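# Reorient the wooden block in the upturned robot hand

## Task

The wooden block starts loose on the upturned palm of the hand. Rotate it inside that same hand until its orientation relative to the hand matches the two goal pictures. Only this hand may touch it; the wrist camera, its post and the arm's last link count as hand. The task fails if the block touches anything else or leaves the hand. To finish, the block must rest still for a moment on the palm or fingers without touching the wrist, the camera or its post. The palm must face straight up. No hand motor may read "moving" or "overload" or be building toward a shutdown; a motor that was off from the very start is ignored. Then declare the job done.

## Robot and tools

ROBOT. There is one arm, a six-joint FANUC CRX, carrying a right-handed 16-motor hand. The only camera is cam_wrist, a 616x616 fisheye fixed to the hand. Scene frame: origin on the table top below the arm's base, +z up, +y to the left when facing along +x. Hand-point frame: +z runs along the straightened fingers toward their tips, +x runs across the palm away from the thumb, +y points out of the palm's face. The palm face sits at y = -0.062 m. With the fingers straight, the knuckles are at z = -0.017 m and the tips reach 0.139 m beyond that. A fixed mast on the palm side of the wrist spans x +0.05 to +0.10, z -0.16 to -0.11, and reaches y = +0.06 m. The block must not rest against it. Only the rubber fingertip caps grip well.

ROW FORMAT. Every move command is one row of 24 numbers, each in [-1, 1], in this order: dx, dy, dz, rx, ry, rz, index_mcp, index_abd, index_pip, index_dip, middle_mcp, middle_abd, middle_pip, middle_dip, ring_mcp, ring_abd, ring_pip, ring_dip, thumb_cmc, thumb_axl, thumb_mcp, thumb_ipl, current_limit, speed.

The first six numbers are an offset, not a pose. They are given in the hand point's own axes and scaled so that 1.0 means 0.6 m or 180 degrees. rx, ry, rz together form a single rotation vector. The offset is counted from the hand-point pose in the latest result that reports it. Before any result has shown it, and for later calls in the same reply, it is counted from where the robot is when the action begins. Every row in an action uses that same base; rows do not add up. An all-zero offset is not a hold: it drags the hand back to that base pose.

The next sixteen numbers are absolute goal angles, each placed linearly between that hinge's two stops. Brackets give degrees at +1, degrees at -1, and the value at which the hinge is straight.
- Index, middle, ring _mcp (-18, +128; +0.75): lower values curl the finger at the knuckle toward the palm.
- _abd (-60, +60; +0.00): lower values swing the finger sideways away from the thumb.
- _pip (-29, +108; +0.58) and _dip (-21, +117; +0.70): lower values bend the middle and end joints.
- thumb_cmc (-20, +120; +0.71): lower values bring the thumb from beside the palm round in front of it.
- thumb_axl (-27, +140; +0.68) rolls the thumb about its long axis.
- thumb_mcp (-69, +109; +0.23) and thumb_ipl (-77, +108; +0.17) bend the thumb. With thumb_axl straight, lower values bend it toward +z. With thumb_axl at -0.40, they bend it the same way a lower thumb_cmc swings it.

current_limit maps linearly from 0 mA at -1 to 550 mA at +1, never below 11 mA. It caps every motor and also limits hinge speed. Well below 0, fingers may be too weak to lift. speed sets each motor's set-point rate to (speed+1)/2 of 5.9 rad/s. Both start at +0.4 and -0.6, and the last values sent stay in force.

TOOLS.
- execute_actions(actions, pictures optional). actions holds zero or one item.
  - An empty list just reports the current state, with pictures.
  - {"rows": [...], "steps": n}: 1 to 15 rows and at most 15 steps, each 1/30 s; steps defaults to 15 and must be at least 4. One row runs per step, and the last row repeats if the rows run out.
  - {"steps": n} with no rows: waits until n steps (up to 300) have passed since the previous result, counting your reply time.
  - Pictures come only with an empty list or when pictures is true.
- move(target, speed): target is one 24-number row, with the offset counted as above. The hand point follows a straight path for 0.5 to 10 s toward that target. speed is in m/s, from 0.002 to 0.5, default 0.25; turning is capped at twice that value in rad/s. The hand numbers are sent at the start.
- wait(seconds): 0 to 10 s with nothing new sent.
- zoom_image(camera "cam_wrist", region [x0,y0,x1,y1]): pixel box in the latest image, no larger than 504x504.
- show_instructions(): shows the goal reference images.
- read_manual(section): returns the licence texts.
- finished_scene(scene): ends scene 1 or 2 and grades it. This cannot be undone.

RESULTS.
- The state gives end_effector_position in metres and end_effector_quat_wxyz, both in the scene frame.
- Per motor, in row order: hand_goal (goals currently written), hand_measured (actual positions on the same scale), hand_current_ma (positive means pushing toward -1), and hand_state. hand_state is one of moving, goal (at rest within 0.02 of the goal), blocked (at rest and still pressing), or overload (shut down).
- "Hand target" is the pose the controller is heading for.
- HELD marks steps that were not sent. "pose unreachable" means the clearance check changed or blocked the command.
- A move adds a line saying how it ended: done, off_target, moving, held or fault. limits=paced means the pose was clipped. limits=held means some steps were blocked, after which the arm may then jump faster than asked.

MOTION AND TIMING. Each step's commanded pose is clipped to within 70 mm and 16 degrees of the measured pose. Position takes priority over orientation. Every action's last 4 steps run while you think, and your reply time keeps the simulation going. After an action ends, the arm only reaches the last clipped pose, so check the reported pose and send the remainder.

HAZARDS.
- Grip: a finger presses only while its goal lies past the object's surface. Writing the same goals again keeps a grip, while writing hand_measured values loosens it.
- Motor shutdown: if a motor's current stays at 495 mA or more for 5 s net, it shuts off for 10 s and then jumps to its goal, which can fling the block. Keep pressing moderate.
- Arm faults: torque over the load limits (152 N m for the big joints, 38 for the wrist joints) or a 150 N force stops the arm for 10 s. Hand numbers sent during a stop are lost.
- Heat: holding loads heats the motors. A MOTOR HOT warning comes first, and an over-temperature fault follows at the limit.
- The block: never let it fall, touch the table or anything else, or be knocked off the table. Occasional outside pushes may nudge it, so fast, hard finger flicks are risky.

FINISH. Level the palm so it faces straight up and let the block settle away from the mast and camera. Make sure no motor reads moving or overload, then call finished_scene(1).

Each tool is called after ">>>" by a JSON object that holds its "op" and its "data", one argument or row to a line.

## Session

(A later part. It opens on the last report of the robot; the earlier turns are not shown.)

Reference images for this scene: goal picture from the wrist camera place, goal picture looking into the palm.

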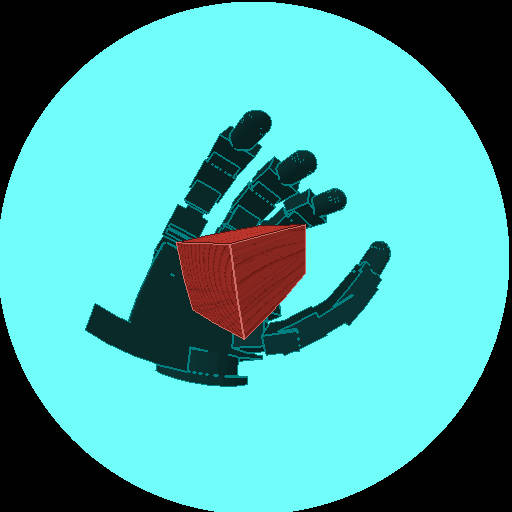

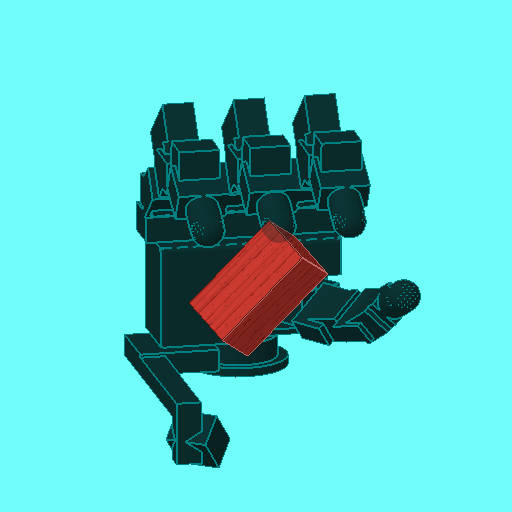

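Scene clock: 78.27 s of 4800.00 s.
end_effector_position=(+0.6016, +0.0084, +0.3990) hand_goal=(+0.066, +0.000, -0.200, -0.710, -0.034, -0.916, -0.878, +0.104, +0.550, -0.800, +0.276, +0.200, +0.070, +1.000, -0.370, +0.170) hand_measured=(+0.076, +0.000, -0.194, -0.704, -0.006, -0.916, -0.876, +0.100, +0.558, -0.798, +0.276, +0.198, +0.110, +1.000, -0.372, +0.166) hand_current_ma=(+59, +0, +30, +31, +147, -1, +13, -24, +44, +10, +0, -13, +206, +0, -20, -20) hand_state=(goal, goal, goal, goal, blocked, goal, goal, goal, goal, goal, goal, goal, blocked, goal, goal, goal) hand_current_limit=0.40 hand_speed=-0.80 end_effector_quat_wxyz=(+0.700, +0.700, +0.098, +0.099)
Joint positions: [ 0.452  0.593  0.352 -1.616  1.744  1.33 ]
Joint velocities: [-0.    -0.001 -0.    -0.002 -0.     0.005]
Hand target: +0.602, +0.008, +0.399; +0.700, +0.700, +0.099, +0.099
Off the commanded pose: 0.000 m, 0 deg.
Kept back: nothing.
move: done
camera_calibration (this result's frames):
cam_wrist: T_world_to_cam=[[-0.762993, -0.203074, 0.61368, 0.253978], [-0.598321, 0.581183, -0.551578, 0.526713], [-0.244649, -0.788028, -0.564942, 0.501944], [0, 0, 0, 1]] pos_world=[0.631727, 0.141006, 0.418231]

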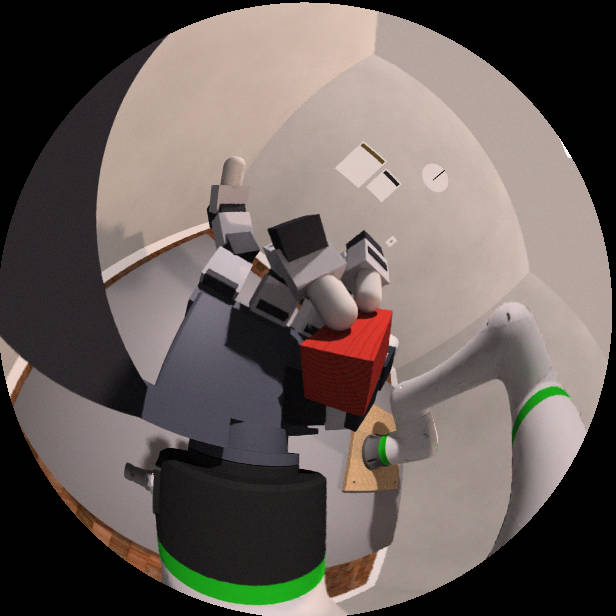

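>>> {"op": "execute_actions", "data": {
  "actions": [
    {"rows":[
[0,0,0,0,0,0, 0.065,0,-0.2,-0.71, -0.034,-0.912,-0.875,0.092, 0.55,-0.8,0.276,0.2, 0.07,1.0,-0.37,0.17, 0.4,0.0],
[0,0,0,0,0,0, 0.065,0,-0.2,-0.71, -0.033,-0.907,-0.873,0.081, 0.55,-0.8,0.276,0.2, 0.07,1.0,-0.37,0.17, 0.4,0.0],
[0,0,0,0,0,0, 0.065,0,-0.2,-0.71, -0.031,-0.902,-0.870,0.070, 0.55,-0.8,0.276,0.2, 0.07,1.0,-0.37,0.17, 0.4,0.0],
[0,0,0,0,0,0, 0.065,0,-0.2,-0.71, -0.029,-0.897,-0.867,0.059, 0.55,-0.8,0.276,0.2, 0.07,1.0,-0.37,0.17, 0.4,0.0],
[0,0,0,0,0,0, 0.065,0,-0.2,-0.71, -0.027,-0.892,-0.865,0.048, 0.55,-0.8,0.276,0.2, 0.07,1.0,-0.37,0.17, 0.4,0.0],
[0,0,0,0,0,0, 0.065,0,-0.2,-0.71, -0.025,-0.887,-0.862,0.037, 0.55,-0.8,0.276,0.2, 0.07,1.0,-0.37,0.17, 0.4,0.0],
[0,0,0,0,0,0, 0.065,0,-0.2,-0.71, -0.023,-0.882,-0.859,0.026, 0.55,-0.8,0.276,0.2, 0.07,1.0,-0.37,0.17, 0.4,0.0],
[0,0,0,0,0,0, 0.065,0,-0.2,-0.71, -0.021,-0.877,-0.857,0.015, 0.55,-0.8,0.276,0.2, 0.07,1.0,-0.37,0.17, 0.4,0.0]
],"steps":12}
  ]
}}

>>> {"op": "wait", "data": {
  "seconds": 0.3
}}

>>> {"op": "zoom_image", "data": {
  "camera": "cam_wrist",
  "region": [260, 270, 430, 440]
}}

Scene clock: 78.90 s of 4800.00 s.
end_effector_position=(+0.6016, +0.0084, +0.3990) hand_goal=(+0.066, +0.000, -0.200, -0.710, -0.020, -0.876, -0.856, +0.016, +0.550, -0.800, +0.276, +0.200, +0.070, +1.000, -0.370, +0.170) hand_measured=(+0.078, +0.000, -0.194, -0.708, -0.006, -0.900, -0.856, +0.052, +0.558, -0.798, +0.276, +0.198, +0.110, +1.000, -0.374, +0.166) hand_current_ma=(+65, +0, +30, +10, +80, -70, +34, +84, +44, +10, +0, -13, +206, +0, -20, -20) hand_state=(goal, goal, goal, goal, moving, moving, moving, moving, goal, goal, goal, goal, blocked, goal, goal, goal) hand_current_limit=0.40 hand_speed=0.00 end_effector_quat_wxyz=(+0.700, +0.700, +0.099, +0.099)
Joint positions: [ 0.452  0.593  0.352 -1.617  1.744  1.33 ]
Joint velocities: [-0. -0. -0. -0. -0. -0.]
Steps of this call (steps 1 to 11: nothing new was sent; steps 12 to 19: the first 8 steps of this action). Readings (end_effector_position | what the end effector reports):
12: (+0.6016, +0.0084, +0.3990) | hand_goal=(+0.066, +0.000, -0.200, -0.710, -0.034, -0.912, -0.874, +0.092, +0.550, -0.800, +0.276, +0.200, +0.070, +1.000, -0.370, +0.170) hand_measured=(+0.076, +0.000, -0.194, -0.704, -0.006, -0.916, -0.876, +0.100, +0.558, -0.798, +0.276, +0.198, +0.110, +1.000, -0.374, +0.166) hand_current_ma=(+59, +0, +30, +31, +147, -1, +13, -24, +44, +10, +0, -13, +206, +0, -20, -20) hand_state=(goal, goal, goal, goal, blocked, moving, moving, moving, goal, goal, goal, goal, blocked, goal, goal, goal) hand_current_limit=0.40 hand_speed=0.00
13: (+0.6016, +0.0084, +0.3990) | hand_goal=(+0.066, +0.000, -0.200, -0.710, -0.032, -0.906, -0.872, +0.082, +0.550, -0.800, +0.276, +0.200, +0.070, +1.000, -0.370, +0.170) hand_measured=(+0.076, +0.000, -0.194, -0.704, -0.006, -0.916, -0.876, +0.098, +0.558, -0.798, +0.276, +0.198, +0.110, +1.000, -0.374, +0.166) hand_current_ma=(+59, +0, +30, +31, +147, -22, -4, +24, +44, +10, +0, -13, +206, +0, -20, -20) hand_state=(goal, goal, goal, goal, moving, moving, moving, moving, goal, goal, goal, goal, blocked, goal, goal, goal) hand_current_limit=0.40 hand_speed=0.00
15: (+0.6016, +0.0084, +0.3990) | hand_goal=(+0.066, +0.000, -0.200, -0.710, -0.028, -0.896, -0.866, +0.060, +0.550, -0.800, +0.276, +0.200, +0.070, +1.000, -0.370, +0.170) hand_measured=(+0.076, +0.000, -0.194, -0.704, -0.006, -0.914, -0.870, +0.088, +0.558, -0.798, +0.276, +0.198, +0.110, +1.000, -0.374, +0.166) hand_current_ma=(+59, +0, +30, +26, +123, -48, +13, +58, +44, +10, +0, -13, +206, +0, -20, -20) hand_state=(goal, goal, goal, goal, moving, moving, moving, moving, goal, goal, goal, goal, blocked, goal, goal, goal) hand_current_limit=0.40 hand_speed=0.00
19: the state above

Scene clock: 79.33 s of 4800.00 s.
end_effector_position=(+0.6016, +0.0084, +0.3990) hand_goal=(+0.066, +0.000, -0.200, -0.710, -0.020, -0.876, -0.856, +0.016, +0.550, -0.800, +0.276, +0.200, +0.070, +1.000, -0.370, +0.170) hand_measured=(+0.078, +0.000, -0.194, -0.708, -0.006, -0.890, -0.848, +0.030, +0.558, -0.798, +0.276, +0.198, +0.110, +1.000, -0.374, +0.166) hand_current_ma=(+66, +0, +30, +8, +78, -67, +44, +73, +44, +10, +0, -13, +206, +0, -20, -20) hand_state=(goal, goal, goal, goal, goal, goal, goal, goal, goal, goal, goal, goal, blocked, goal, goal, goal) hand_current_limit=0.40 hand_speed=0.00 end_effector_quat_wxyz=(+0.700, +0.700, +0.098, +0.099)
Joint positions: [ 0.452  0.593  0.352 -1.617  1.744  1.33 ]
Joint velocities: [ 0.001 -0.     0.    -0.    -0.     0.001]
Hand target: +0.602, +0.008, +0.399; +0.700, +0.700, +0.098, +0.099
Off the commanded pose: 0.000 m, 0 deg.
Kept back: nothing.
Steps of this call (steps 1 to 4: the last 4 steps of your previous action; steps 5 to 13: nothing new was sent). Readings (end_effector_position | what the end effector reports):
1: (+0.6016, +0.0084, +0.3990) | hand_goal=(+0.066, +0.000, -0.200, -0.710, -0.020, -0.876, -0.856, +0.016, +0.550, -0.800, +0.276, +0.200, +0.070, +1.000, -0.370, +0.170) hand_measured=(+0.078, +0.000, -0.194, -0.708, -0.006, -0.898, -0.852, +0.042, +0.558, -0.798, +0.276, +0.198, +0.110, +1.000, -0.374, +0.166) hand_current_ma=(+65, +0, +30, +9, +74, -74, +41, +84, +44, +10, +0, -13, +206, +0, -20, -20) hand_state=(goal, goal, goal, goal, goal, moving, moving, moving, goal, goal, goal, goal, blocked, goal, goal, goal) hand_current_limit=0.40 hand_speed=0.00
2: (+0.6016, +0.0084, +0.3990) | hand_goal=(+0.066, +0.000, -0.200, -0.710, -0.020, -0.876, -0.856, +0.016, +0.550, -0.800, +0.276, +0.200, +0.070, +1.000, -0.370, +0.170) hand_measured=(+0.078, +0.000, -0.194, -0.708, -0.006, -0.892, -0.850, +0.034, +0.558, -0.798, +0.276, +0.198, +0.110, +1.000, -0.374, +0.166) hand_current_ma=(+66, +0, +30, +8, +78, -63, +46, +71, +44, +10, +0, -13, +206, +0, -20, -20) hand_state=(goal, goal, goal, goal, moving, moving, moving, moving, goal, goal, goal, goal, blocked, goal, goal, goal) hand_current_limit=0.40 hand_speed=0.00
4: (+0.6016, +0.0084, +0.3990) | hand_goal=(+0.066, +0.000, -0.200, -0.710, -0.020, -0.876, -0.856, +0.016, +0.550, -0.800, +0.276, +0.200, +0.070, +1.000, -0.370, +0.170) hand_measured=(+0.078, +0.000, -0.194, -0.708, -0.006, -0.892, -0.848, +0.030, +0.558, -0.798, +0.276, +0.198, +0.110, +1.000, -0.374, +0.166) hand_current_ma=(+66, +0, +30, +8, +77, -66, +44, +73, +44, +10, +0, -13, +206, +0, -20, -20) hand_state=(goal, goal, goal, goal, goal, goal, goal, moving, goal, goal, goal, goal, blocked, goal, goal, goal) hand_current_limit=0.40 hand_speed=0.00
8: (+0.6016, +0.0084, +0.3990) | hand_goal=(+0.066, +0.000, -0.200, -0.710, -0.020, -0.876, -0.856, +0.016, +0.550, -0.800, +0.276, +0.200, +0.070, +1.000, -0.370, +0.170) hand_measured=(+0.078, +0.000, -0.194, -0.708, -0.006, -0.890, -0.848, +0.030, +0.558, -0.798, +0.276, +0.198, +0.110, +1.000, -0.374, +0.166) hand_current_ma=(+65, +0, +30, +8, +78, -67, +44, +73, +44, +10, +0, -13, +206, +0, -20, -20) hand_state=(goal, goal, goal, goal, goal, goal, goal, goal, goal, goal, goal, goal, blocked, goal, goal, goal) hand_current_limit=0.40 hand_speed=0.00
13: the state above
camera_calibration (this result's frames):
cam_wrist: T_world_to_cam=[[-0.762982, -0.203163, 0.613664, 0.253956], [-0.598328, 0.581275, -0.551474, 0.526675], [-0.244668, -0.787937, -0.56506, 0.502], [0, 0, 0, 1]] pos_world=[0.631712, 0.140996, 0.418264]

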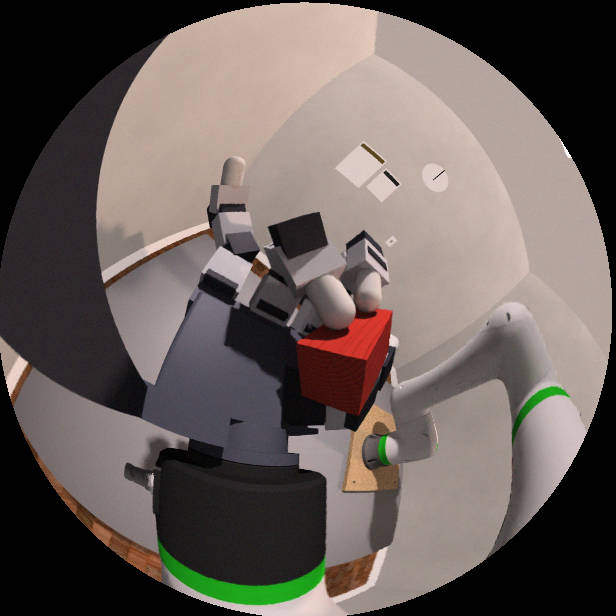

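Region (260, 270, 430, 440) of cam_wrist's 616x616 image, scaled by 2.965, with more detail than that image has.

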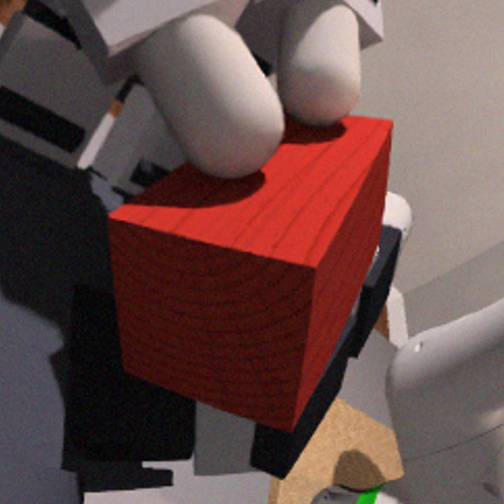

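>>> {"op": "wait", "data": {
  "seconds": 0.8
}}

>>> {"op": "finished_scene", "data": {
  "scene": 2
}}

Scene clock: 80.83 s of 4800.00 s.
end_effector_position=(+0.6016, +0.0084, +0.3990) hand_goal=(+0.066, +0.000, -0.200, -0.710, -0.020, -0.876, -0.856, +0.016, +0.550, -0.800, +0.276, +0.200, +0.070, +1.000, -0.370, +0.170) hand_measured=(+0.078, +0.000, -0.194, -0.708, -0.006, -0.890, -0.848, +0.030, +0.558, -0.798, +0.276, +0.198, +0.110, +1.000, -0.374, +0.166) hand_current_ma=(+66, +0, +30, +8, +78, -66, +44, +73, +44, +10, +0, -13, +206, +0, -20, -20) hand_state=(goal, goal, goal, goal, goal, goal, goal, goal, goal, goal, goal, goal, blocked, goal, goal, goal) hand_current_limit=0.40 hand_speed=0.00 end_effector_quat_wxyz=(+0.700, +0.700, +0.098, +0.099)
Joint positions: [ 0.452  0.593  0.352 -1.616  1.744  1.33 ]
Joint velocities: [-0.001 -0.     0.001  0.    -0.     0.001]
Hand target: +0.602, +0.008, +0.399; +0.700, +0.700, +0.098, +0.099
Off the commanded pose: 0.000 m, 0 deg.
Kept back: nothing.
Steps of this call (steps 1 to 45: nothing new was sent). Readings (end_effector_position | what the end effector reports):
1: (+0.6016, +0.0084, +0.3990) | hand_goal=(+0.066, +0.000, -0.200, -0.710, -0.020, -0.876, -0.856, +0.016, +0.550, -0.800, +0.276, +0.200, +0.070, +1.000, -0.370, +0.170) hand_measured=(+0.078, +0.000, -0.194, -0.708, -0.006, -0.890, -0.848, +0.030, +0.558, -0.798, +0.276, +0.198, +0.110, +1.000, -0.374, +0.166) hand_current_ma=(+66, +0, +30, +8, +78, -67, +44, +73, +44, +10, +0, -13, +206, +0, -20, -20) hand_state=(goal, goal, goal, goal, goal, goal, goal, goal, goal, goal, goal, goal, blocked, goal, goal, goal) hand_current_limit=0.40 hand_speed=0.00
2: (+0.6016, +0.0084, +0.3990) | hand_goal=(+0.066, +0.000, -0.200, -0.710, -0.020, -0.876, -0.856, +0.016, +0.550, -0.800, +0.276, +0.200, +0.070, +1.000, -0.370, +0.170) hand_measured=(+0.078, +0.000, -0.194, -0.708, -0.006, -0.890, -0.848, +0.030, +0.558, -0.798, +0.276, +0.198, +0.110, +1.000, -0.374, +0.166) hand_current_ma=(+66, +0, +30, +8, +78, -66, +44, +73, +44, +10, +0, -13, +206, +0, -20, -20) hand_state=(goal, goal, goal, goal, goal, goal, goal, goal, goal, goal, goal, goal, blocked, goal, goal, goal) hand_current_limit=0.40 hand_speed=0.00
4: (+0.6016, +0.0084, +0.3990) | hand_goal=(+0.066, +0.000, -0.200, -0.710, -0.020, -0.876, -0.856, +0.016, +0.550, -0.800, +0.276, +0.200, +0.070, +1.000, -0.370, +0.170) hand_measured=(+0.078, +0.000, -0.194, -0.708, -0.006, -0.890, -0.848, +0.030, +0.558, -0.798, +0.276, +0.198, +0.110, +1.000, -0.374, +0.166) hand_current_ma=(+66, +0, +30, +8, +78, -66, +44, +73, +44, +10, +0, -13, +206, +0, -20, -20) hand_state=(goal, goal, goal, goal, goal, goal, goal, goal, goal, goal, goal, goal, blocked, goal, goal, goal) hand_current_limit=0.40 hand_speed=0.00
8: (+0.6016, +0.0084, +0.3990) | hand_goal=(+0.066, +0.000, -0.200, -0.710, -0.020, -0.876, -0.856, +0.016, +0.550, -0.800, +0.276, +0.200, +0.070, +1.000, -0.370, +0.170) hand_measured=(+0.078, +0.000, -0.194, -0.708, -0.006, -0.890, -0.848, +0.030, +0.558, -0.798, +0.276, +0.198, +0.110, +1.000, -0.374, +0.166) hand_current_ma=(+66, +0, +30, +8, +78, -66, +44, +73, +44, +10, +0, -13, +206, +0, -20, -20) hand_state=(goal, goal, goal, goal, goal, goal, goal, goal, goal, goal, goal, goal, blocked, goal, goal, goal) hand_current_limit=0.40 hand_speed=0.00
45: the state above
camera_calibration (this result's frames):
cam_wrist: T_world_to_cam=[[-0.762992, -0.203067, 0.613683, 0.253976], [-0.598319, 0.581186, -0.551576, 0.526713], [-0.244657, -0.788027, -0.56494, 0.501943], [0, 0, 0, 1]] pos_world=[0.631728, 0.141001, 0.418229]

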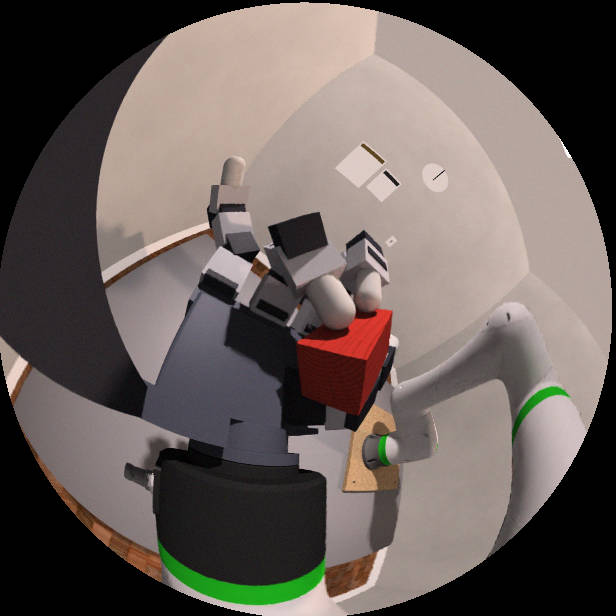

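The scene is finished: the task was done.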